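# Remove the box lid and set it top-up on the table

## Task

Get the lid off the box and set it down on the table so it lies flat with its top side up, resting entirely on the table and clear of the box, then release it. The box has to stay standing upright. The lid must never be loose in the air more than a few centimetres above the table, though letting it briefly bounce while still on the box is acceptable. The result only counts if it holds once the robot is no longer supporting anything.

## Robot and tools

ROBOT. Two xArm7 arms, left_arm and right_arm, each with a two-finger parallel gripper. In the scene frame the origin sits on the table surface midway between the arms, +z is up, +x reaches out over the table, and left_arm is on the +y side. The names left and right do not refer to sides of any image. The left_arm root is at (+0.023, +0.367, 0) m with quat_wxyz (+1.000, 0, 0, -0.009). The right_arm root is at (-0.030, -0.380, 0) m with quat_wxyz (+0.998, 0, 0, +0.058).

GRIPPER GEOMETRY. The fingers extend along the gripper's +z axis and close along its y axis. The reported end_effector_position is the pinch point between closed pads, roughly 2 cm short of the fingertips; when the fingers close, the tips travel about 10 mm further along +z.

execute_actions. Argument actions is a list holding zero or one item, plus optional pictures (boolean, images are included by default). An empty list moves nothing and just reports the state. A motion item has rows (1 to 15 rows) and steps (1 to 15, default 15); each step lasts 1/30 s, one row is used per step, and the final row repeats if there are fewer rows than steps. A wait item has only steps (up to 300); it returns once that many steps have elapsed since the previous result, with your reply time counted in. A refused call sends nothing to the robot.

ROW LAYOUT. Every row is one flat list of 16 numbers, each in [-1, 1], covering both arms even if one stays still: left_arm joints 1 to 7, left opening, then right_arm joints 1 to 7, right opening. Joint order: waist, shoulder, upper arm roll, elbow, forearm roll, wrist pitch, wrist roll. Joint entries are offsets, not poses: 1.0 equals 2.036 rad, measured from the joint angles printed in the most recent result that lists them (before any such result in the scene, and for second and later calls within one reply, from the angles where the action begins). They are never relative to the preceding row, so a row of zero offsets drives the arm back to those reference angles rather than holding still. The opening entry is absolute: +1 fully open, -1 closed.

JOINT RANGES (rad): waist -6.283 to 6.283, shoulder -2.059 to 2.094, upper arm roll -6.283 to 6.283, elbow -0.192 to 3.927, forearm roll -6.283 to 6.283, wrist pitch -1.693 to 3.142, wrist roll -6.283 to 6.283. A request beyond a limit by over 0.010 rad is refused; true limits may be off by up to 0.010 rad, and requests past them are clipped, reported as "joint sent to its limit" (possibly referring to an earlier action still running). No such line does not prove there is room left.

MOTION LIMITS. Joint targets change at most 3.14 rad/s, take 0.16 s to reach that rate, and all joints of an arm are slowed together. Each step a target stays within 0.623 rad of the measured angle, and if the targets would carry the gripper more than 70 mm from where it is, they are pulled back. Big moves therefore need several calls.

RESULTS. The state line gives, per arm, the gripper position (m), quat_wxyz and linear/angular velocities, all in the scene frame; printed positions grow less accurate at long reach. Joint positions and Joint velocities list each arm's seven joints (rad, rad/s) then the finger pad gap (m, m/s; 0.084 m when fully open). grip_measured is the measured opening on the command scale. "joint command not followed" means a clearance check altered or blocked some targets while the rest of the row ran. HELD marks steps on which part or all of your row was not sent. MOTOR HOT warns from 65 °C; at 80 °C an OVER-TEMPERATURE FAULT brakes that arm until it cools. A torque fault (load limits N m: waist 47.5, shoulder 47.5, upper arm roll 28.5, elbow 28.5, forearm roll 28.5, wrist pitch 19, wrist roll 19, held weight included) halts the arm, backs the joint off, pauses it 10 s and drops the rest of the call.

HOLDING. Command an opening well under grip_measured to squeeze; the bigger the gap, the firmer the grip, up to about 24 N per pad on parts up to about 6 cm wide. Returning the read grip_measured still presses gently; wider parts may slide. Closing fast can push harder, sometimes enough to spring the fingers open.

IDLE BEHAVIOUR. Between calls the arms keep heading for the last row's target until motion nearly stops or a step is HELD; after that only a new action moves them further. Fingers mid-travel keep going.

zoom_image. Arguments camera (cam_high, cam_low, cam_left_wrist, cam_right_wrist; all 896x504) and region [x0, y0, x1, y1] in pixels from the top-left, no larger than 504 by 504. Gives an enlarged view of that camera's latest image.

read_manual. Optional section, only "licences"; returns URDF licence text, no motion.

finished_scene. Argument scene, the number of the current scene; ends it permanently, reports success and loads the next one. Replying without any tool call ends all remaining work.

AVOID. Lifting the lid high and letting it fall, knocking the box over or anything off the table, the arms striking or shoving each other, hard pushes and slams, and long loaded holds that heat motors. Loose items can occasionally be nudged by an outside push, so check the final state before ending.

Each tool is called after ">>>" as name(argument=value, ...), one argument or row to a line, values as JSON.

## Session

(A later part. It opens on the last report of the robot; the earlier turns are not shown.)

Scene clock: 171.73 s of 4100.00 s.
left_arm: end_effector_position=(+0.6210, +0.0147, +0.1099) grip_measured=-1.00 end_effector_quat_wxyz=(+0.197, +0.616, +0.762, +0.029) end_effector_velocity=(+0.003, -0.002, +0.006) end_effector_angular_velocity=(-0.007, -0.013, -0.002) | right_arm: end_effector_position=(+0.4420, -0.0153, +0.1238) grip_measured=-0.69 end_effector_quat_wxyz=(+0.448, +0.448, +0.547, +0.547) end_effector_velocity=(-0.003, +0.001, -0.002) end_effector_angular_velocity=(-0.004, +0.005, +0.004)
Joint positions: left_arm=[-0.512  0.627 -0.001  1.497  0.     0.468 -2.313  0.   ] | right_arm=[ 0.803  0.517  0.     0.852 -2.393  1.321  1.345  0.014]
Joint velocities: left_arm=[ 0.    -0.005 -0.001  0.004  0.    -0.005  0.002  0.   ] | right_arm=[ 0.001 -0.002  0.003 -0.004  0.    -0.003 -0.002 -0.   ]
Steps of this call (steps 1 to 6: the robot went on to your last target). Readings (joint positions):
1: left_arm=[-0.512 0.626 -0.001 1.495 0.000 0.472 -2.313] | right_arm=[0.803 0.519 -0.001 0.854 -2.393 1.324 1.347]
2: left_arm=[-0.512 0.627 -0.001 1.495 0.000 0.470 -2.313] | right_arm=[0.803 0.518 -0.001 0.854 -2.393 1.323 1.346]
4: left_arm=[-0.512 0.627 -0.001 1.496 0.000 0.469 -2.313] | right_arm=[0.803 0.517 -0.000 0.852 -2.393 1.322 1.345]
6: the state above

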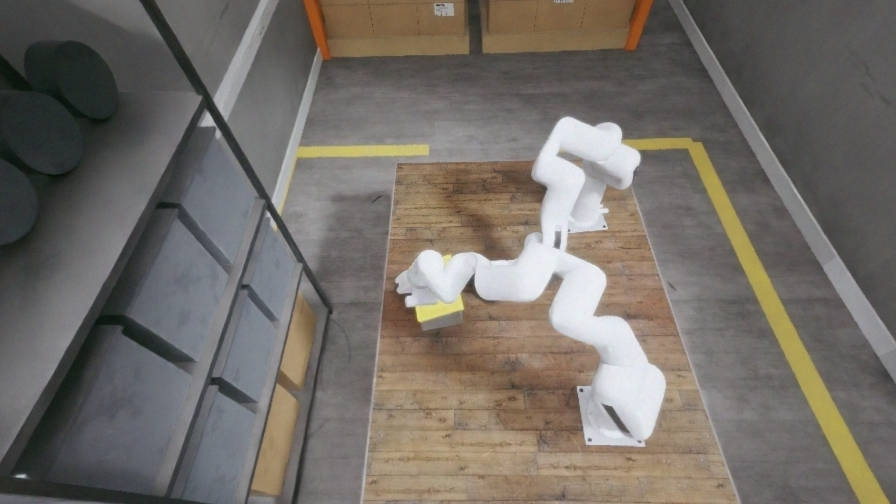

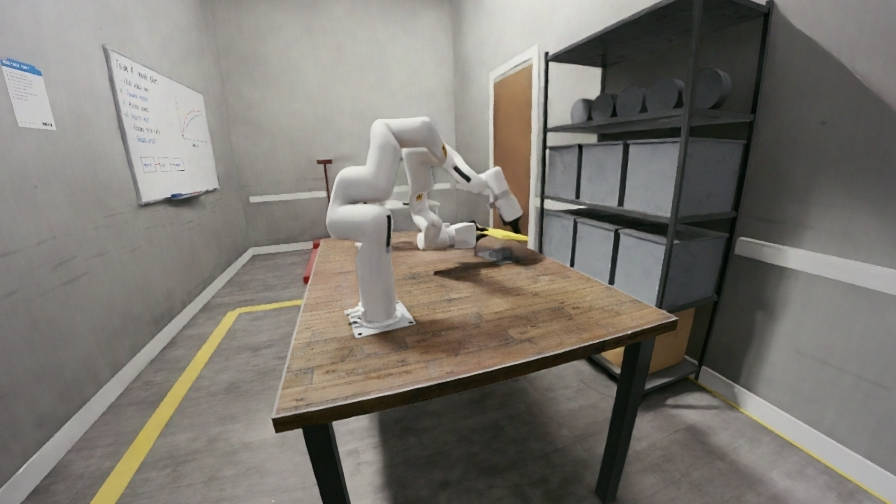

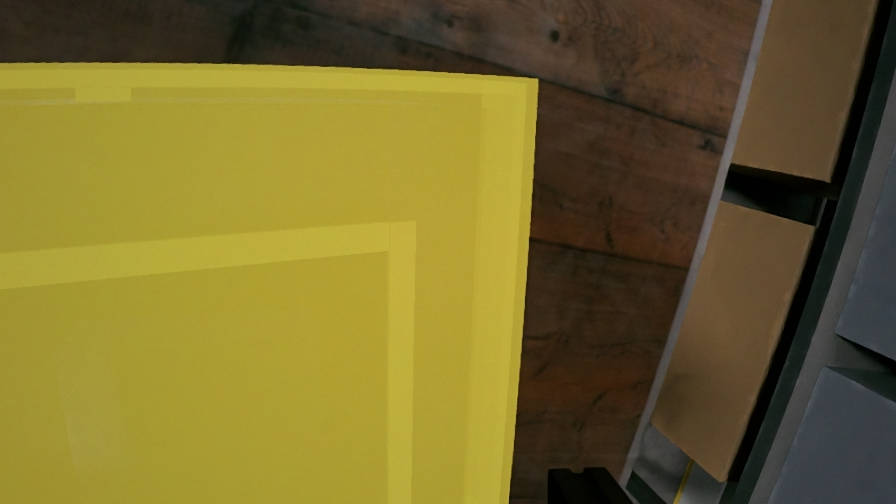

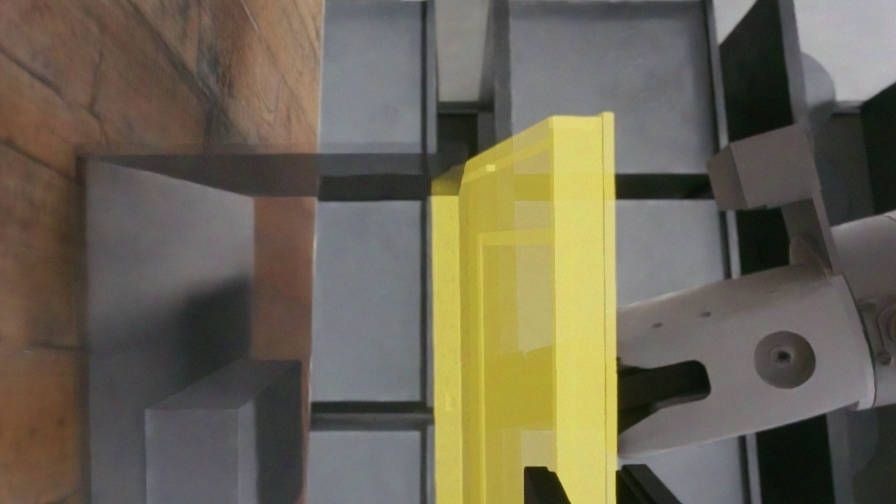

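>>> execute_actions(
  actions=[
    {"rows": [[0,0.002,0,-0.0006,0,-0.0027,0,-1,0,0,0,0,0,0,0,-0.6],[0,0.0043,0,-0.0012,0,-0.0055,0,-1,0,0,0,0,0,0,0,-0.55],[0,0.0064,0,-0.0018,0,-0.0082,0,-1,0,0,0,0,0,0,0,-0.5],[0,0.0064,0,-0.0018,0,-0.0082,0,-1,0,0,0,0,0,0,0,-0.48],[0,0.0064,0,-0.0018,0,-0.0082,0,-1,0,0,0,0,0,0,0,-0.48],[0,0.0064,0,-0.0018,0,-0.0082,0,-1,-0.0028,0.0019,0,0.0045,-0.0024,-0.0026,-0.001,-0.48],[0,0.0064,0,-0.0018,0,-0.0082,0,-1,-0.0055,0.0038,0,0.009,-0.0047,-0.0053,-0.0021,-0.48],[0,0.0064,0,-0.0018,0,-0.0082,0,-1,-0.0083,0.0056,0,0.0136,-0.0071,-0.0079,-0.0031,-0.48],[0,0.0064,0,-0.0018,0,-0.0082,0,-1,-0.011,0.0075,0,0.0181,-0.0094,-0.0105,-0.0042,-0.48],[0,0.0064,0,-0.0018,0,-0.0082,0,-1,-0.0138,0.0094,0,0.0226,-0.0118,-0.0132,-0.0052,-0.48],[0,0.0064,0,-0.0018,0,-0.0082,0,-1,-0.0166,0.0113,0,0.0271,-0.0141,-0.0158,-0.0062,-0.48],[0,0.0064,0,-0.0018,0,-0.0082,0,-1,-0.0193,0.0132,0,0.0316,-0.0165,-0.0184,-0.0073,-0.48],[0,0.0064,0,-0.0018,0,-0.0082,0,-1,-0.0221,0.015,0,0.0362,-0.0188,-0.021,-0.0083,-0.48],[0,0.0064,0,-0.0018,0,-0.0082,0,-1,-0.0248,0.0169,0,0.0407,-0.0212,-0.0237,-0.0094,-0.48],[0,0.0064,0,-0.0018,0,-0.0082,0,-1,-0.0276,0.0188,0,0.0452,-0.0235,-0.0263,-0.0104,-0.48]], "steps": 15},
  ],
  pictures=false,
)

>>> execute_actions(
  actions=[
    {"steps": 7},
  ],
)

>>> zoom_image(
  camera="cam_low",
  region=[430, 200, 550, 280],
)

Scene clock: 198.17 s of 4100.00 s.
left_arm: end_effector_position=(+0.6211, +0.0147, +0.1023) grip_measured=-1.00 end_effector_quat_wxyz=(+0.198, +0.616, +0.762, +0.029) end_effector_velocity=(-0.000, +0.001, -0.002) end_effector_angular_velocity=(+0.001, +0.002, +0.002) | right_arm: end_effector_position=(+0.4636, -0.0103, +0.1262) grip_measured=-0.50 end_effector_quat_wxyz=(+0.448, +0.448, +0.547, +0.547) end_effector_velocity=(+0.095, +0.017, +0.011) end_effector_angular_velocity=(-0.003, -0.003, +0.001)
Joint positions: left_arm=[-0.512  0.64  -0.001  1.493  0.     0.451 -2.313  0.   ] | right_arm=[ 0.765  0.542 -0.     0.914 -2.425  1.285  1.331  0.022]
Joint velocities: left_arm=[-0.     0.002  0.001 -0.002  0.    -0.001 -0.002  0.   ] | right_arm=[-0.167  0.112 -0.001  0.27  -0.141 -0.158 -0.063  0.   ]
Steps of this call (steps 1 to 15: the robot went on to your last target; steps 16 to 90: nothing new was sent; then 22.93 s passed at rest; steps 91 to 105: all 15 steps of this action). Readings (joint positions):
91: left_arm=[-0.512 0.628 -0.001 1.496 0.000 0.468 -2.313] | right_arm=[0.803 0.516 0.001 0.851 -2.393 1.321 1.345]
92: left_arm=[-0.512 0.628 -0.001 1.496 0.000 0.466 -2.313] | right_arm=[0.803 0.516 0.000 0.851 -2.393 1.321 1.345]
94: left_arm=[-0.512 0.632 -0.001 1.496 0.000 0.460 -2.313] | right_arm=[0.804 0.516 0.001 0.851 -2.393 1.321 1.345]
98: left_arm=[-0.512 0.640 -0.001 1.492 0.000 0.453 -2.313] | right_arm=[0.801 0.519 0.002 0.857 -2.396 1.318 1.343]
105: the state above

Scene clock: 198.40 s of 4100.00 s.
left_arm: end_effector_position=(+0.6210, +0.0148, +0.1020) grip_measured=-1.00 end_effector_quat_wxyz=(+0.197, +0.616, +0.762, +0.029) end_effector_velocity=(-0.000, +0.000, -0.001) end_effector_angular_velocity=(+0.001, +0.001, -0.001) | right_arm: end_effector_position=(+0.4736, -0.0086, +0.1272) grip_measured=-0.50 end_effector_quat_wxyz=(+0.448, +0.448, +0.547, +0.547) end_effector_velocity=(-0.005, +0.009, -0.006) end_effector_angular_velocity=(-0.005, +0.016, +0.021)
Joint positions: left_arm=[-0.512  0.64  -0.001  1.493  0.     0.451 -2.313  0.   ] | right_arm=[ 0.747  0.554 -0.     0.943 -2.44   1.268  1.324  0.022]
Joint velocities: left_arm=[ 0.     0.    -0.    -0.001  0.    -0.001  0.001  0.   ] | right_arm=[-0.001  0.009  0.013  0.007 -0.008 -0.013 -0.004  0.   ]
Steps of this call (steps 1 to 7: the robot went on to your last target). Readings (joint positions):
1: left_arm=[-0.512 0.640 -0.001 1.493 0.000 0.451 -2.313] | right_arm=[0.760 0.546 -0.000 0.923 -2.430 1.280 1.328]
2: left_arm=[-0.512 0.640 -0.001 1.493 0.000 0.451 -2.313] | right_arm=[0.755 0.549 -0.000 0.931 -2.434 1.276 1.327]
4: left_arm=[-0.512 0.640 -0.001 1.493 0.000 0.451 -2.313] | right_arm=[0.749 0.553 -0.001 0.940 -2.438 1.271 1.325]
7: the state above

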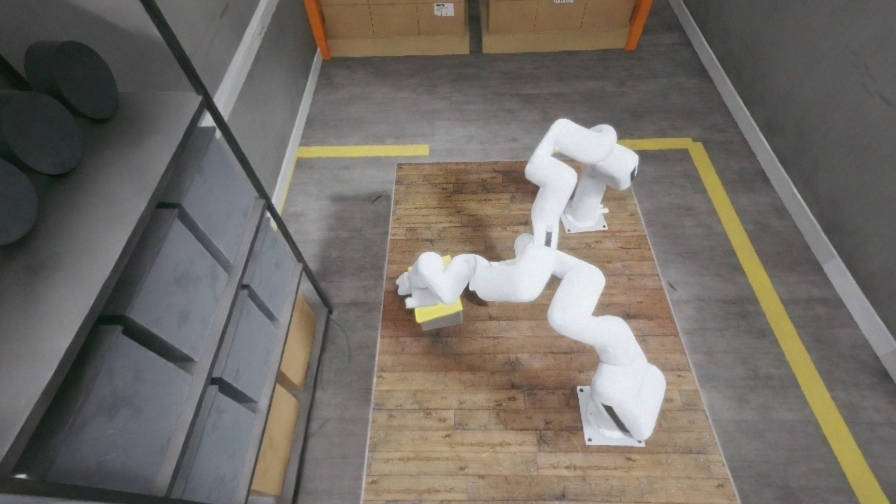

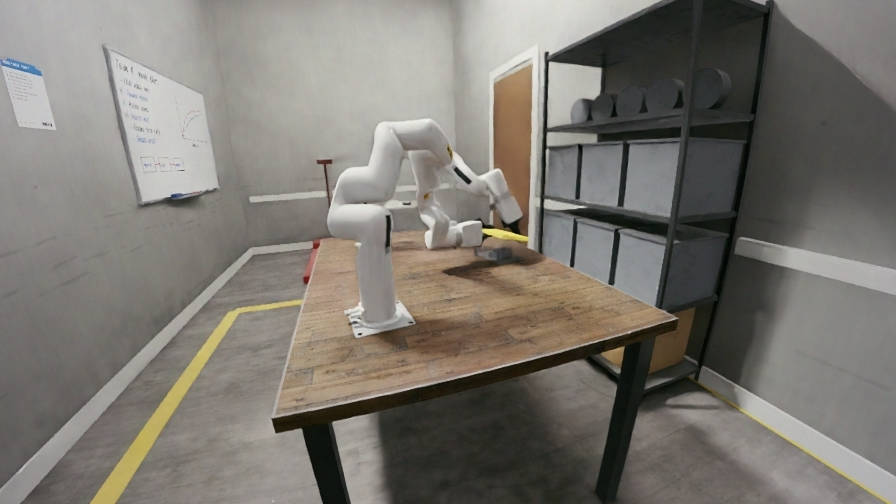

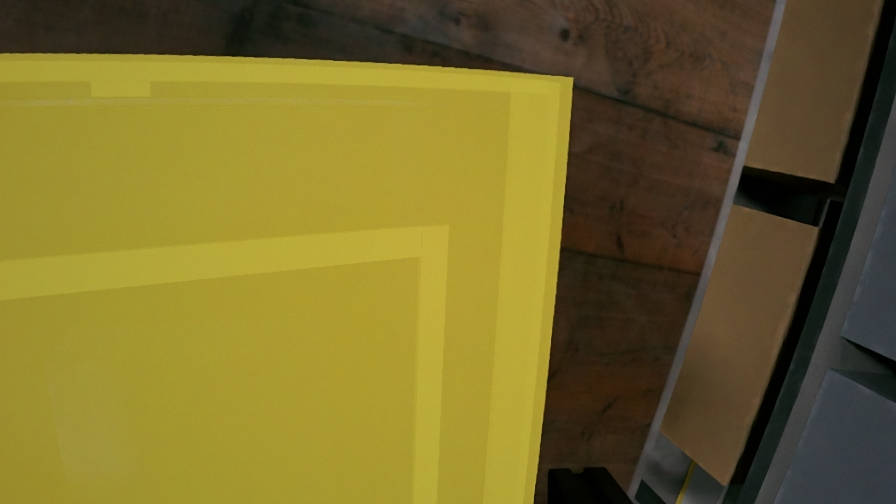

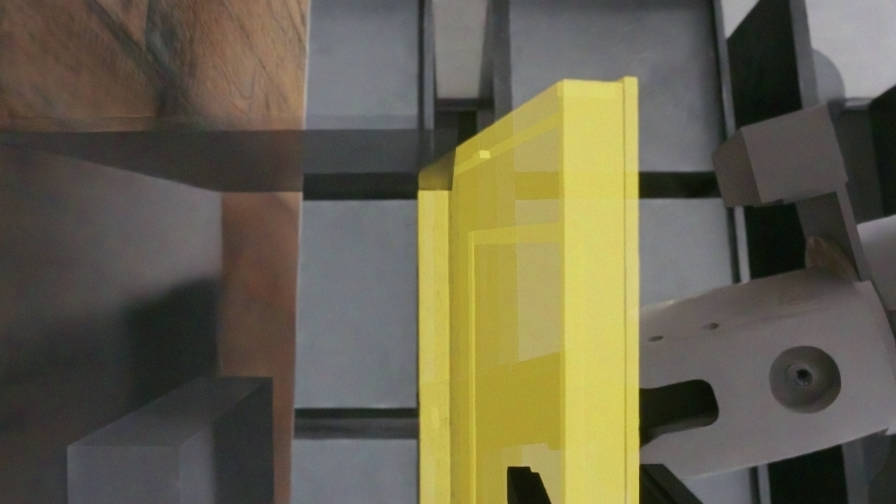

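Region (430, 200, 550, 280) of cam_low's 896x504 image, scaled by 4.200, with more detail than that image has.

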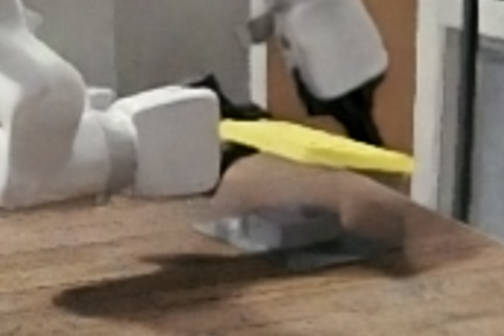

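>>> execute_actions(
  actions=[
    {"rows": [[0,0,0,0,0,0,0,-1,0,0,0,0,0,0,0,-0.55],[0,0,0,0,0,0,0,-1,0,0,0,0,0,0,0,-0.6],[0,0,0,0,0,0,0,-1,0,0,0,0,0,0,0,-0.65],[0,0,0,0,0,0,0,-1,0,0,0,0,0,0,0,-0.7],[0,-0.005,0,0,0,0,0,-1,0,0,0,0,0,0,0,-0.8],[0,-0.012,0,0,0,0,0,-1,0,0,0,0,0,0,0,-0.9],[0,-0.022,0,0,0,0,0,-1,0,0,0,0,0,0,0,-1],[0,-0.034,0,0,0,0,0,-1,0,0,0,0,0,0,0,-1],[0.005,-0.046,0,0,0,0,0,-1,0,0,0,0,0,0,0,-1],[0.012,-0.058,0,0,0,0,0,-1,0,0,0,0,0,0,0,-1],[0.02,-0.07,0,0,0,0,0,-1,0,0,0,0,0,0,0,-1],[0.03,-0.082,0,0,0,0,0,-1,0,0,0,0,0,0,0,-1],[0.04,-0.094,0,0,0,0,0,-1,0,0,0,0,0,0,0,-1],[0.05,-0.1,0,0,0,0,0,-1,0,0,0,0,0,0,0,-1]], "steps": 15},
  ],
  pictures=false,
)

>>> execute_actions(
  actions=[
    {"rows": [[0.2,-0.1,0,-0.1,0,0,0,-1,-0.0005,-0.004,0,-0.0005,0.0003,-0.0029,-0.0023,-1],[0.2,-0.1,0,-0.1,0,0,0,-1,-0.0011,-0.0081,0,-0.0009,0.0006,-0.0058,-0.0046,-1],[0.2,-0.1,0,-0.1,0,0,0,-1,-0.0016,-0.0121,0,-0.0014,0.0008,-0.0087,-0.0069,-1],[0.2,-0.1,0,-0.1,0,0,0,-1,-0.0021,-0.0161,0,-0.0019,0.0011,-0.0116,-0.0091,-1],[0.2,-0.1,0,-0.1,0,0,0,-1,-0.0026,-0.0202,0,-0.0023,0.0014,-0.0145,-0.0114,-1],[0.2,-0.1,0,-0.1,0,0,0,-1,-0.0032,-0.0242,0,-0.0028,0.0017,-0.0174,-0.0137,-1],[0.2,-0.1,0,-0.1,0,0,0,-1,-0.0037,-0.0282,0,-0.0033,0.002,-0.0203,-0.016,-1],[0.2,-0.1,0,-0.1,0,0,0,-1,-0.0042,-0.0323,0,-0.0037,0.0022,-0.0231,-0.0183,-1],[0.2,-0.1,0,-0.1,0,0,0,-1,-0.0047,-0.0363,0,-0.0042,0.0025,-0.026,-0.0206,-1],[0.2,-0.1,0,-0.1,0,0,0,-1,-0.0053,-0.0403,0,-0.0047,0.0028,-0.0289,-0.0229,-1],[0.2,-0.1,0,-0.1,0,0,0,-1,-0.0058,-0.0444,0,-0.0051,0.0031,-0.0318,-0.0252,-1],[0.2,-0.1,0,-0.1,0,0,0,-1,-0.0063,-0.0484,0,-0.0056,0.0034,-0.0347,-0.0274,-1],[0.2,-0.1,0,-0.1,0,0,0,-1,-0.0068,-0.0524,0,-0.0061,0.0036,-0.0376,-0.0297,-1],[0.2,-0.1,0,-0.1,0,0,0,-1,-0.0074,-0.0565,0,-0.0065,0.0039,-0.0405,-0.032,-1],[0.2,-0.1,0,-0.1,0,0,0,-1,-0.0079,-0.0605,0,-0.007,0.0042,-0.0434,-0.0343,-1]], "steps": 15},
  ],
  pictures=false,
)

>>> execute_actions(
  actions=[
    {"steps": 14},
  ],
)

Scene clock: 223.53 s of 4100.00 s.
left_arm: end_effector_position=(+0.6516, +0.0333, +0.2048) grip_measured=-1.00 end_effector_quat_wxyz=(+0.267, +0.589, +0.761, +0.046) end_effector_velocity=(+0.191, +0.281, +0.389) end_effector_angular_velocity=(-0.244, -0.496, +0.473) | right_arm: end_effector_position=(+0.4737, -0.0086, +0.1273) grip_measured=-0.68 end_effector_quat_wxyz=(+0.448, +0.448, +0.547, +0.547) end_effector_velocity=(-0.000, -0.000, +0.000) end_effector_angular_velocity=(-0.000, +0.000, +0.000)
Joint positions: left_arm=[-0.466  0.497 -0.003  1.497  0.001  0.45  -2.313  0.   ] | right_arm=[ 0.747  0.554 -0.     0.943 -2.44   1.268  1.324  0.014]
Joint velocities: left_arm=[ 0.443 -0.538  0.034  0.01  -0.001 -0.004 -0.     0.   ] | right_arm=[-0. -0. -0. -0. -0. -0. -0.  0.]
Steps of this call (steps 1 to 30: the robot went on to your last target; steps 31 to 90: nothing new was sent; then 21.63 s passed at rest; steps 91 to 105: all 15 steps of this action). Readings (joint positions):
91: left_arm=[-0.512 0.640 -0.001 1.493 0.000 0.451 -2.313] | right_arm=[0.747 0.555 0.000 0.944 -2.441 1.268 1.324]
92: left_arm=[-0.512 0.640 -0.001 1.493 0.000 0.451 -2.313] | right_arm=[0.747 0.555 -0.000 0.943 -2.441 1.268 1.324]
94: left_arm=[-0.512 0.640 -0.001 1.493 0.000 0.451 -2.313] | right_arm=[0.747 0.555 -0.000 0.943 -2.440 1.268 1.324]
98: left_arm=[-0.512 0.627 -0.001 1.490 0.000 0.452 -2.313] | right_arm=[0.747 0.554 -0.000 0.943 -2.440 1.269 1.324]
105: the state above

Scene clock: 224.03 s of 4100.00 s.
left_arm: end_effector_position=(+0.6862, +0.2614, +0.2339) grip_measured=-1.00 end_effector_quat_wxyz=(+0.257, +0.456, +0.847, +0.090) end_effector_velocity=(-0.022, +0.466, +0.032) end_effector_angular_velocity=(+0.003, +0.031, +0.678) | right_arm: end_effector_position=(+0.4777, -0.0068, +0.1646) grip_measured=-0.68 end_effector_quat_wxyz=(+0.448, +0.448, +0.547, +0.547) end_effector_velocity=(+0.007, +0.003, +0.095) end_effector_angular_velocity=(-0.001, +0.001, +0.006)
Joint positions: left_arm=[-0.137  0.331 -0.002  1.334  0.     0.451 -2.313  0.   ] | right_arm=[ 0.735  0.458 -0.     0.932 -2.433  1.199  1.269  0.014]
Joint velocities: left_arm=[ 0.69  -0.331 -0.011 -0.363  0.    -0.001  0.002  0.   ] | right_arm=[-0.032 -0.244  0.001 -0.028  0.017 -0.176 -0.139  0.   ]
Steps of this call (steps 1 to 15: all 15 steps of this action). Readings (joint positions):
1: left_arm=[-0.451 0.480 -0.002 1.496 0.000 0.450 -2.313] | right_arm=[0.747 0.554 -0.000 0.943 -2.440 1.268 1.324]
2: left_arm=[-0.432 0.465 -0.002 1.493 0.000 0.450 -2.313] | right_arm=[0.747 0.553 -0.000 0.942 -2.440 1.267 1.323]
4: left_arm=[-0.388 0.443 -0.002 1.471 0.001 0.449 -2.313] | right_arm=[0.746 0.545 -0.000 0.940 -2.439 1.260 1.318]
8: left_arm=[-0.297 0.407 0.001 1.418 0.000 0.451 -2.313] | right_arm=[0.742 0.515 -0.000 0.938 -2.437 1.240 1.301]
15: the state above

Scene clock: 224.50 s of 4100.00 s.
left_arm: end_effector_position=(+0.6814, +0.3121, +0.2373) grip_measured=-1.00 end_effector_quat_wxyz=(+0.253, +0.424, +0.864, +0.098) end_effector_velocity=(+0.003, +0.022, +0.004) end_effector_angular_velocity=(+0.005, -0.007, +0.033) | right_arm: end_effector_position=(+0.4782, -0.0067, +0.1746) grip_measured=-0.68 end_effector_quat_wxyz=(+0.448, +0.448, +0.548, +0.547) end_effector_velocity=(+0.001, -0.001, +0.001) end_effector_angular_velocity=(+0.001, -0.001, -0.001)
Joint positions: left_arm=[-0.06   0.294 -0.004  1.293  0.001  0.45  -2.313  0.   ] | right_arm=[ 0.731  0.432 -0.     0.928 -2.432  1.18   1.254  0.014]
Joint velocities: left_arm=[ 0.014 -0.003  0.02   0.003 -0.001 -0.001  0.001  0.   ] | right_arm=[-0.    -0.002 -0.001 -0.    -0.    -0.    -0.     0.   ]
Steps of this call (steps 1 to 14: the robot went on to your last target). Readings (joint positions):
1: left_arm=[-0.115 0.320 -0.002 1.322 0.000 0.451 -2.313] | right_arm=[0.734 0.450 -0.000 0.931 -2.433 1.194 1.265]
2: left_arm=[-0.094 0.311 -0.001 1.312 0.000 0.450 -2.313] | right_arm=[0.733 0.443 -0.000 0.930 -2.432 1.189 1.261]
4: left_arm=[-0.068 0.299 0.002 1.300 0.000 0.450 -2.313] | right_arm=[0.732 0.434 -0.000 0.930 -2.432 1.184 1.257]
8: left_arm=[-0.061 0.294 -0.004 1.294 0.001 0.450 -2.313] | right_arm=[0.731 0.432 -0.000 0.928 -2.432 1.180 1.254]
14: the state above

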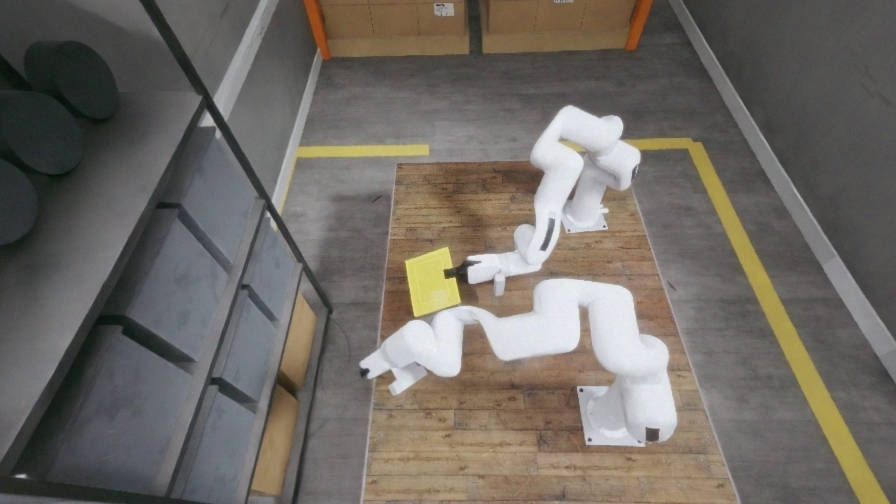

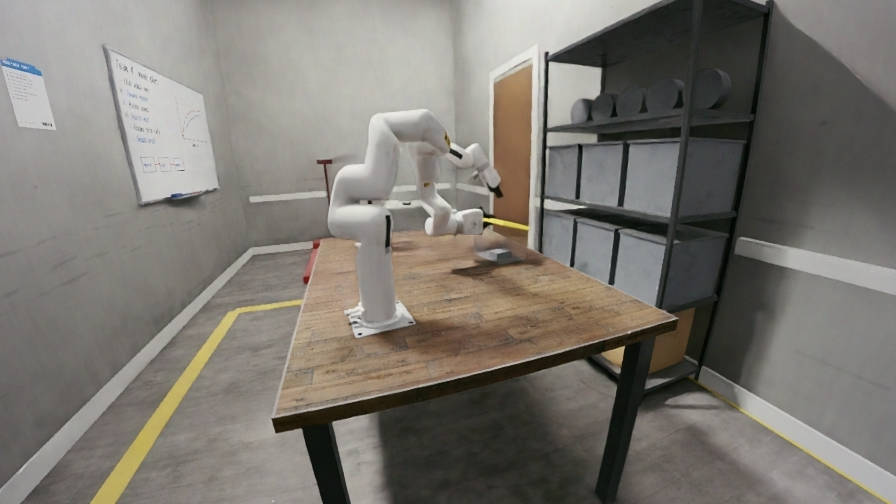

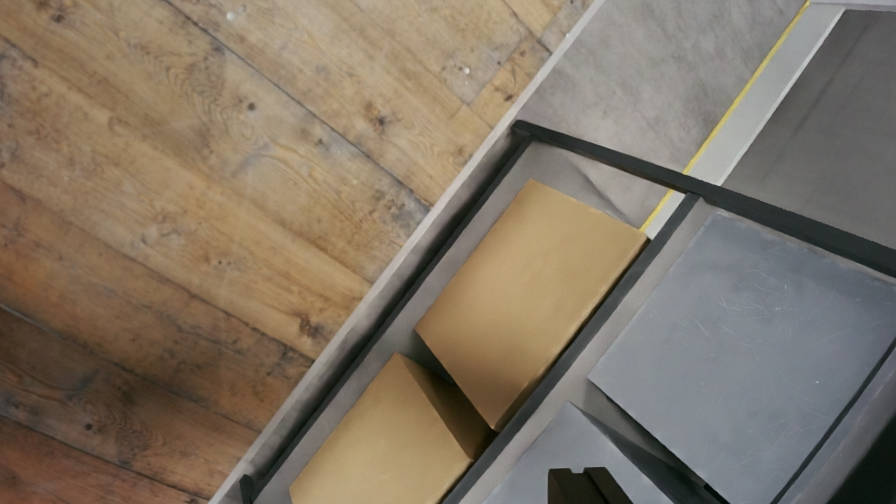

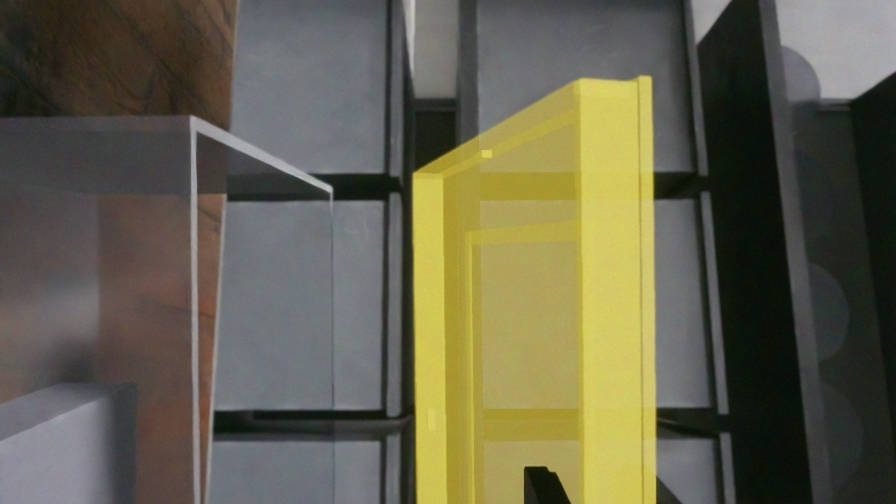

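>>> execute_actions(
  actions=[
    {"rows": [[0,0,0,0,0,0,0,-1,-0.0036,-0.002,0,-0.0036,-0.0035,0.001,0.0016,-1],[0,0,0,0,0,0,0,-1,-0.009,-0.0051,0,-0.009,-0.0087,0.0026,0.0039,-1],[0,0,0,0,0,0,0,-1,-0.0162,-0.0091,0,-0.0161,-0.0157,0.0046,0.007,-1],[0,0,0,0,0,0,0,-1,-0.0251,-0.0142,0,-0.0251,-0.0244,0.0072,0.0109,-1],[0,0,0,0,0,0,0,-1,-0.0359,-0.0203,0,-0.0358,-0.0349,0.0103,0.0156,-1],[0,0,0,0,0,0,0,-1,-0.0467,-0.0264,0,-0.0466,-0.0453,0.0134,0.0202,-1],[0,0,0,0,0,0,0,-1,-0.0574,-0.0325,0,-0.0573,-0.0558,0.0165,0.0249,-1],[0,0,0,0,0,0,0,-1,-0.0682,-0.0386,0,-0.0681,-0.0662,0.0196,0.0296,-1],[0,0,0,0,0,0,0,-1,-0.079,-0.0447,0,-0.0788,-0.0767,0.0227,0.0342,-1],[0,0,0,0,0,0,0,-1,-0.0898,-0.0508,0,-0.0896,-0.0871,0.0258,0.0389,-1],[0,0,0,0,0,0,0,-1,-0.1005,-0.0569,0,-0.1003,-0.0976,0.0289,0.0436,-1],[0,0,0,0,0,0,0,-1,-0.1113,-0.063,0,-0.1111,-0.108,0.032,0.0482,-1],[0,0,0,0,0,0,0,-1,-0.1221,-0.0691,0,-0.1218,-0.1185,0.0351,0.0529,-1],[0,0,0,0,0,0,0,-1,-0.1328,-0.0752,0,-0.1326,-0.1289,0.0382,0.0576,-1],[0,0,0,0,0,0,0,-1,-0.1436,-0.0813,0,-0.1433,-0.1394,0.0413,0.0622,-1]], "steps": 15},
  ],
  pictures=false,
)

>>> execute_actions(
  actions=[
    {"rows": [[0,0,0,0,0,0,0,-1,-0.0467,-0.0264,0,-0.0466,-0.0453,0.0134,0.0202,-1],[0,0,0,0,0,0,0,-1,-0.0574,-0.0325,0,-0.0573,-0.0558,0.0165,0.0249,-1],[0,0,0,0,0,0,0,-1,-0.0682,-0.0386,0,-0.0681,-0.0662,0.0196,0.0296,-1],[0,0,0,0,0,0,0,-1,-0.079,-0.0447,0,-0.0788,-0.0767,0.0227,0.0342,-1],[0,0,0,0,0,0,0,-1,-0.0898,-0.0508,0,-0.0896,-0.0871,0.0258,0.0389,-1],[0,0,0,0,0,0,0,-1,-0.1005,-0.0569,0,-0.1003,-0.0976,0.0289,0.0436,-1],[0,0,0,0,0,0,0,-1,-0.1113,-0.063,0,-0.1111,-0.108,0.032,0.0482,-1],[0,0,0,0,0,0,0,-1,-0.1221,-0.0691,0,-0.1218,-0.1185,0.0351,0.0529,-1],[0,0,0,0,0,0,0,-1,-0.1328,-0.0752,0,-0.1326,-0.1289,0.0382,0.0576,-1],[0,0,0,0,0,0,0,-1,-0.1436,-0.0813,0,-0.1433,-0.1394,0.0413,0.0622,-1],[0,0,0,0,0,0,0,-1,-0.1544,-0.0874,0,-0.1541,-0.1499,0.0444,0.0669,-1],[0,0,0,0,0,0,0,-1,-0.1651,-0.0935,0,-0.1648,-0.1603,0.0475,0.0716,-1],[0,0,0,0,0,0,0,-1,-0.1741,-0.0986,0,-0.1738,-0.169,0.0501,0.0755,-1],[0,0,0,0,0,0,0,-1,-0.1813,-0.1027,0,-0.1809,-0.176,0.0522,0.0786,-1],[0,0,0,0,0,0,0,-1,-0.1867,-0.1057,0,-0.1863,-0.1812,0.0537,0.0809,-1]], "steps": 15},
  ],
  pictures=false,
)

>>> execute_actions(
  actions=[
    {"steps": 9},
  ],
  pictures=false,
)

Scene clock: 254.60 s of 4100.00 s.
left_arm: end_effector_position=(+0.6815, +0.3121, +0.2374) grip_measured=-1.00 end_effector_quat_wxyz=(+0.253, +0.424, +0.864, +0.098) end_effector_velocity=(-0.000, -0.001, -0.001) end_effector_angular_velocity=(-0.002, +0.002, +0.001) | right_arm: end_effector_position=(+0.4977, -0.1233, +0.1783) grip_measured=-0.68 end_effector_quat_wxyz=(+0.475, +0.444, +0.537, +0.537) end_effector_velocity=(-0.002, -0.326, +0.000) end_effector_angular_velocity=(-0.055, -0.054, -0.081)
Joint positions: left_arm=[-0.06   0.294 -0.004  1.293  0.001  0.45  -2.313  0.   ] | right_arm=[ 0.516  0.31  -0.002  0.714 -2.639  1.242  1.347  0.014]
Joint velocities: left_arm=[-0.001  0.001 -0.    -0.001 -0.001  0.    -0.001  0.   ] | right_arm=[-0.647 -0.37   0.012 -0.65  -0.633  0.186  0.282  0.   ]
Steps of this call (steps 1 to 30: the robot went on to your last target; steps 31 to 90: nothing new was sent; then 26.60 s passed at rest; steps 91 to 105: all 15 steps of this action). Readings (joint positions):
91: left_arm=[-0.059 0.293 -0.003 1.293 0.001 0.450 -2.313] | right_arm=[0.731 0.431 -0.000 0.928 -2.432 1.180 1.254]
92: left_arm=[-0.059 0.294 -0.003 1.293 0.001 0.450 -2.313] | right_arm=[0.730 0.430 0.000 0.927 -2.433 1.181 1.255]
94: left_arm=[-0.060 0.294 -0.004 1.293 0.001 0.450 -2.313] | right_arm=[0.720 0.425 0.002 0.917 -2.444 1.184 1.260]
98: left_arm=[-0.060 0.294 -0.004 1.293 0.001 0.450 -2.313] | right_arm=[0.665 0.393 0.001 0.861 -2.498 1.200 1.284]
105: the state above

Scene clock: 255.10 s of 4100.00 s.
left_arm: end_effector_position=(+0.6815, +0.3121, +0.2374) grip_measured=-1.00 end_effector_quat_wxyz=(+0.253, +0.424, +0.864, +0.098) end_effector_velocity=(+0.000, +0.001, +0.000) end_effector_angular_velocity=(-0.001, -0.001, +0.002) | right_arm: end_effector_position=(+0.4633, -0.2688, +0.1707) grip_measured=-0.68 end_effector_quat_wxyz=(+0.483, +0.453, +0.531, +0.528) end_effector_velocity=(-0.122, -0.229, -0.028) end_effector_angular_velocity=(+0.052, +0.067, -0.054)
Joint positions: left_arm=[-0.06   0.294 -0.004  1.293  0.001  0.45  -2.313  0.   ] | right_arm=[ 0.194  0.128 -0.002  0.393 -2.951  1.334  1.486  0.014]
Joint velocities: left_arm=[ 0.     0.     0.     0.001  0.    -0.001 -0.002  0.   ] | right_arm=[-0.596 -0.338 -0.008 -0.597 -0.571  0.168  0.255 -0.   ]
Steps of this call (steps 1 to 15: all 15 steps of this action). Readings (joint positions):
1: left_arm=[-0.060 0.294 -0.004 1.293 0.001 0.450 -2.313] | right_arm=[0.495 0.298 -0.001 0.693 -2.660 1.248 1.356]
2: left_arm=[-0.060 0.294 -0.004 1.293 0.001 0.450 -2.313] | right_arm=[0.473 0.286 -0.001 0.671 -2.681 1.254 1.366]
4: left_arm=[-0.060 0.294 -0.004 1.293 0.001 0.450 -2.313] | right_arm=[0.431 0.262 -0.002 0.629 -2.722 1.266 1.384]
8: left_arm=[-0.060 0.294 -0.004 1.293 0.001 0.450 -2.313] | right_arm=[0.346 0.214 -0.002 0.544 -2.805 1.291 1.421]
15: the state above

Scene clock: 255.40 s of 4100.00 s.
left_arm: end_effector_position=(+0.6815, +0.3121, +0.2374) grip_measured=-1.00 end_effector_quat_wxyz=(+0.253, +0.424, +0.864, +0.098) end_effector_velocity=(+0.000, +0.000, +0.002) end_effector_angular_velocity=(+0.000, -0.003, -0.000) | right_arm: end_effector_position=(+0.4509, -0.2881, +0.1685) grip_measured=-0.68 end_effector_quat_wxyz=(+0.481, +0.457, +0.531, +0.528) end_effector_velocity=(-0.002, -0.003, -0.000) end_effector_angular_velocity=(+0.002, +0.000, -0.000)
Joint positions: left_arm=[-0.06   0.294 -0.004  1.293  0.001  0.45  -2.313  0.   ] | right_arm=[ 0.138  0.096 -0.001  0.337 -3.007  1.351  1.511  0.014]
Joint velocities: left_arm=[-0.    -0.003  0.     0.     0.001  0.    -0.001  0.   ] | right_arm=[-0.008 -0.005 -0.001 -0.008 -0.009  0.003  0.004  0.   ]
Steps of this call (steps 1 to 9: the robot went on to your last target). Readings (joint positions):
1: left_arm=[-0.060 0.294 -0.004 1.293 0.001 0.450 -2.313] | right_arm=[0.176 0.117 -0.002 0.374 -2.969 1.339 1.494]
2: left_arm=[-0.060 0.294 -0.004 1.293 0.001 0.450 -2.313] | right_arm=[0.160 0.109 -0.003 0.359 -2.984 1.344 1.501]
4: left_arm=[-0.060 0.294 -0.004 1.293 0.001 0.450 -2.313] | right_arm=[0.144 0.100 -0.003 0.342 -2.999 1.348 1.508]
8: left_arm=[-0.060 0.294 -0.004 1.293 0.001 0.450 -2.313] | right_arm=[0.138 0.096 -0.001 0.337 -3.007 1.351 1.511]
9: the state above

>>> execute_actions(
  actions=[
    {"rows": [[0,0,0,0,0,0,0,-1,-0.0027,0.0019,0,-0.0015,-0.0026,-0.001,0.0012,-1],[0,0,0,0,0,0,0,-1,-0.0068,0.0047,0,-0.0037,-0.0066,-0.0025,0.0029,-1],[0,0,0,0,0,0,0,-1,-0.0115,0.0079,0,-0.0063,-0.0112,-0.0042,0.005,-1],[0,0,0,0,0,0,0,-1,-0.017,0.0117,0,-0.0093,-0.0165,-0.0062,0.0074,-1],[0,0,0,0,0,0,0,-1,-0.0224,0.0154,0,-0.0122,-0.0218,-0.0082,0.0097,-1],[0,0,0,0,0,0,0,-1,-0.0278,0.0191,0,-0.0152,-0.0271,-0.0102,0.0121,-1],[0,0,0,0,0,0,0,-1,-0.0332,0.0229,0,-0.0182,-0.0324,-0.0122,0.0144,-1],[0,0,0,0,0,0,0,-1,-0.0386,0.0266,0,-0.0211,-0.0377,-0.0141,0.0168,-1],[0,0,0,0,0,0,0,-1,-0.0441,0.0304,0,-0.0241,-0.043,-0.0161,0.0191,-1],[0,0,0,0,0,0,0,-1,-0.0495,0.0341,0,-0.0271,-0.0483,-0.0181,0.0215,-1],[0,0,0,0,0,0,0,-1,-0.0549,0.0378,0,-0.0301,-0.0535,-0.0201,0.0238,-1],[0,0,0,0,0,0,0,-1,-0.0597,0.0411,0,-0.0326,-0.0582,-0.0218,0.0259,-1],[0,0,0,0,0,0,0,-1,-0.0637,0.0439,0,-0.0349,-0.0621,-0.0233,0.0276,-1],[0,0,0,0,0,0,0,-1,-0.0664,0.0458,0,-0.0364,-0.0648,-0.0243,0.0288,-1],[0,0,0,0,0,0,0,-1,-0.0678,0.0467,0,-0.0371,-0.0661,-0.0248,0.0294,-1]], "steps": 15},
  ],
  pictures=false,
)

>>> execute_actions(
  actions=[
    {"steps": 8},
  ],
)

Scene clock: 268.97 s of 4100.00 s.
left_arm: end_effector_position=(+0.6815, +0.3121, +0.2374) grip_measured=-1.00 end_effector_quat_wxyz=(+0.253, +0.424, +0.864, +0.098) end_effector_velocity=(-0.000, +0.000, -0.001) end_effector_angular_velocity=(-0.001, +0.001, +0.001) | right_arm: end_effector_position=(+0.4153, -0.3246, +0.0961) grip_measured=-0.68 end_effector_quat_wxyz=(+0.431, +0.506, +0.572, +0.480) end_effector_velocity=(-0.099, -0.075, -0.153) end_effector_angular_velocity=(+0.028, +0.427, -0.031)
Joint positions: left_arm=[-0.06   0.294 -0.004  1.293  0.001  0.45  -2.313  0.   ] | right_arm=[ 0.021  0.176 -0.001  0.272 -3.121  1.308  1.562  0.014]
Joint velocities: left_arm=[ 0.     0.001 -0.    -0.001 -0.    -0.001 -0.001  0.   ] | right_arm=[-0.257  0.18  -0.003 -0.147 -0.247 -0.095  0.109 -0.   ]
Steps of this call (steps 1 to 30: the robot went on to your last target; steps 31 to 90: nothing new was sent; then 10.07 s passed at rest; steps 91 to 105: all 15 steps of this action). Readings (joint positions):
91: left_arm=[-0.060 0.294 -0.004 1.293 0.001 0.450 -2.313] | right_arm=[0.136 0.095 -0.002 0.335 -3.008 1.351 1.512]
92: left_arm=[-0.060 0.294 -0.004 1.293 0.001 0.450 -2.313] | right_arm=[0.135 0.096 -0.001 0.335 -3.009 1.351 1.512]
94: left_arm=[-0.060 0.294 -0.004 1.293 0.001 0.450 -2.313] | right_arm=[0.128 0.101 -0.000 0.332 -3.017 1.348 1.515]
98: left_arm=[-0.060 0.294 -0.004 1.293 0.001 0.450 -2.313] | right_arm=[0.094 0.125 -0.001 0.313 -3.050 1.335 1.530]
105: the state above

Scene clock: 269.23 s of 4100.00 s.
left_arm: end_effector_position=(+0.6815, +0.3121, +0.2374) grip_measured=-1.00 end_effector_quat_wxyz=(+0.253, +0.424, +0.864, +0.098) end_effector_velocity=(-0.000, -0.000, -0.000) end_effector_angular_velocity=(-0.001, +0.001, +0.001) | right_arm: end_effector_position=(+0.4080, -0.3297, +0.0849) grip_measured=-0.68 end_effector_quat_wxyz=(+0.422, +0.514, +0.577, +0.473) end_effector_velocity=(-0.001, -0.000, -0.002) end_effector_angular_velocity=(+0.002, +0.005, +0.002)
Joint positions: left_arm=[-0.06   0.294 -0.004  1.293  0.001  0.45  -2.313  0.   ] | right_arm=[ 0.     0.19  -0.     0.262 -3.141  1.301  1.571  0.014]
Joint velocities: left_arm=[ 0.     0.    -0.    -0.    -0.001 -0.    -0.001  0.   ] | right_arm=[-0.004  0.002  0.001 -0.001 -0.006 -0.002  0.003 -0.   ]
Steps of this call (steps 1 to 8: the robot went on to your last target). Readings (joint positions):
1: left_arm=[-0.060 0.294 -0.004 1.293 0.001 0.450 -2.313] | right_arm=[0.013 0.182 -0.001 0.268 -3.128 1.305 1.565]
2: left_arm=[-0.060 0.294 -0.004 1.293 0.001 0.450 -2.313] | right_arm=[0.008 0.186 -0.001 0.265 -3.133 1.303 1.567]
4: left_arm=[-0.060 0.294 -0.004 1.293 0.001 0.450 -2.313] | right_arm=[0.002 0.189 -0.001 0.262 -3.139 1.301 1.570]
8: the state above

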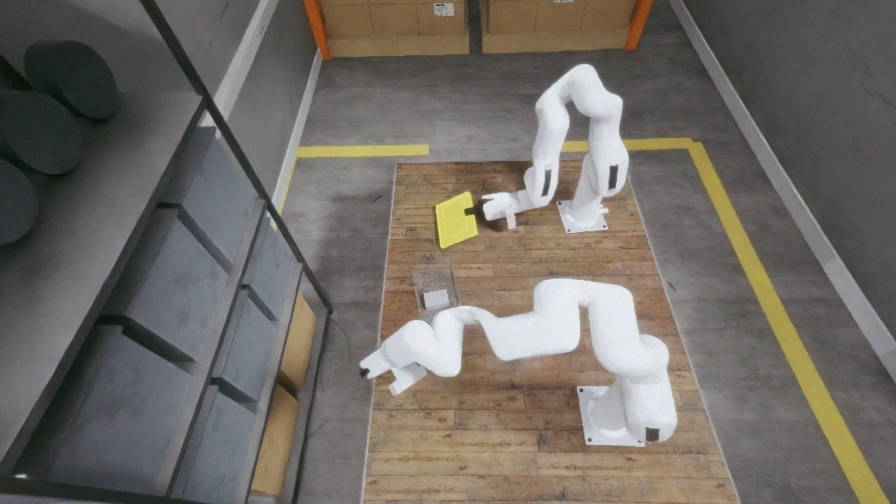

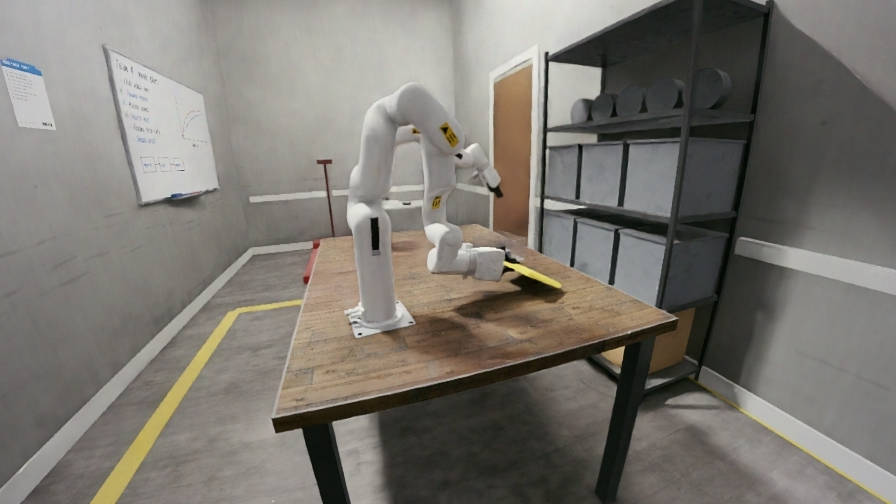

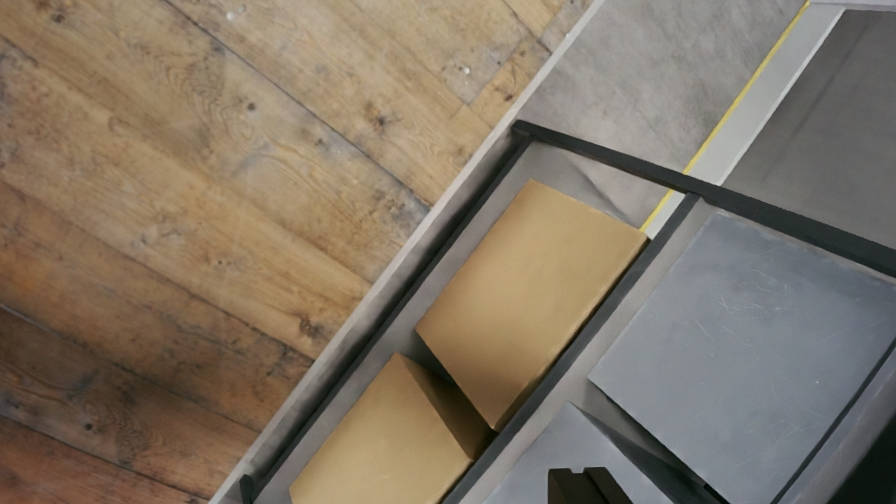

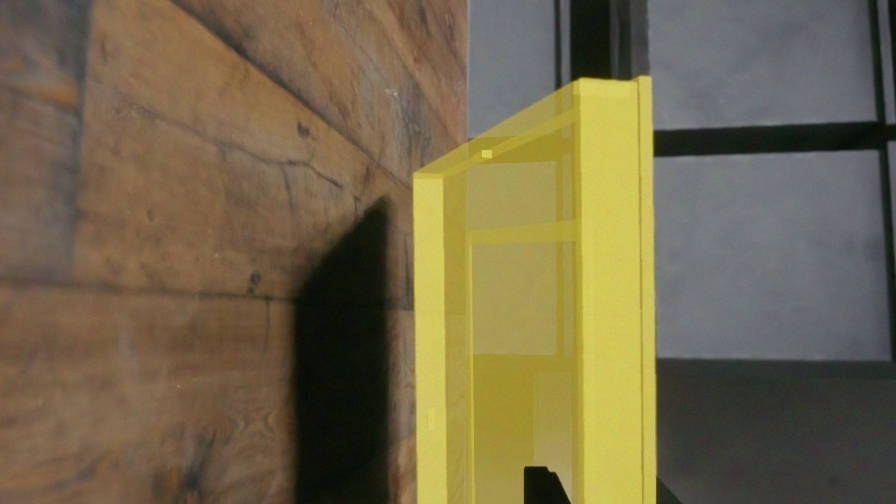

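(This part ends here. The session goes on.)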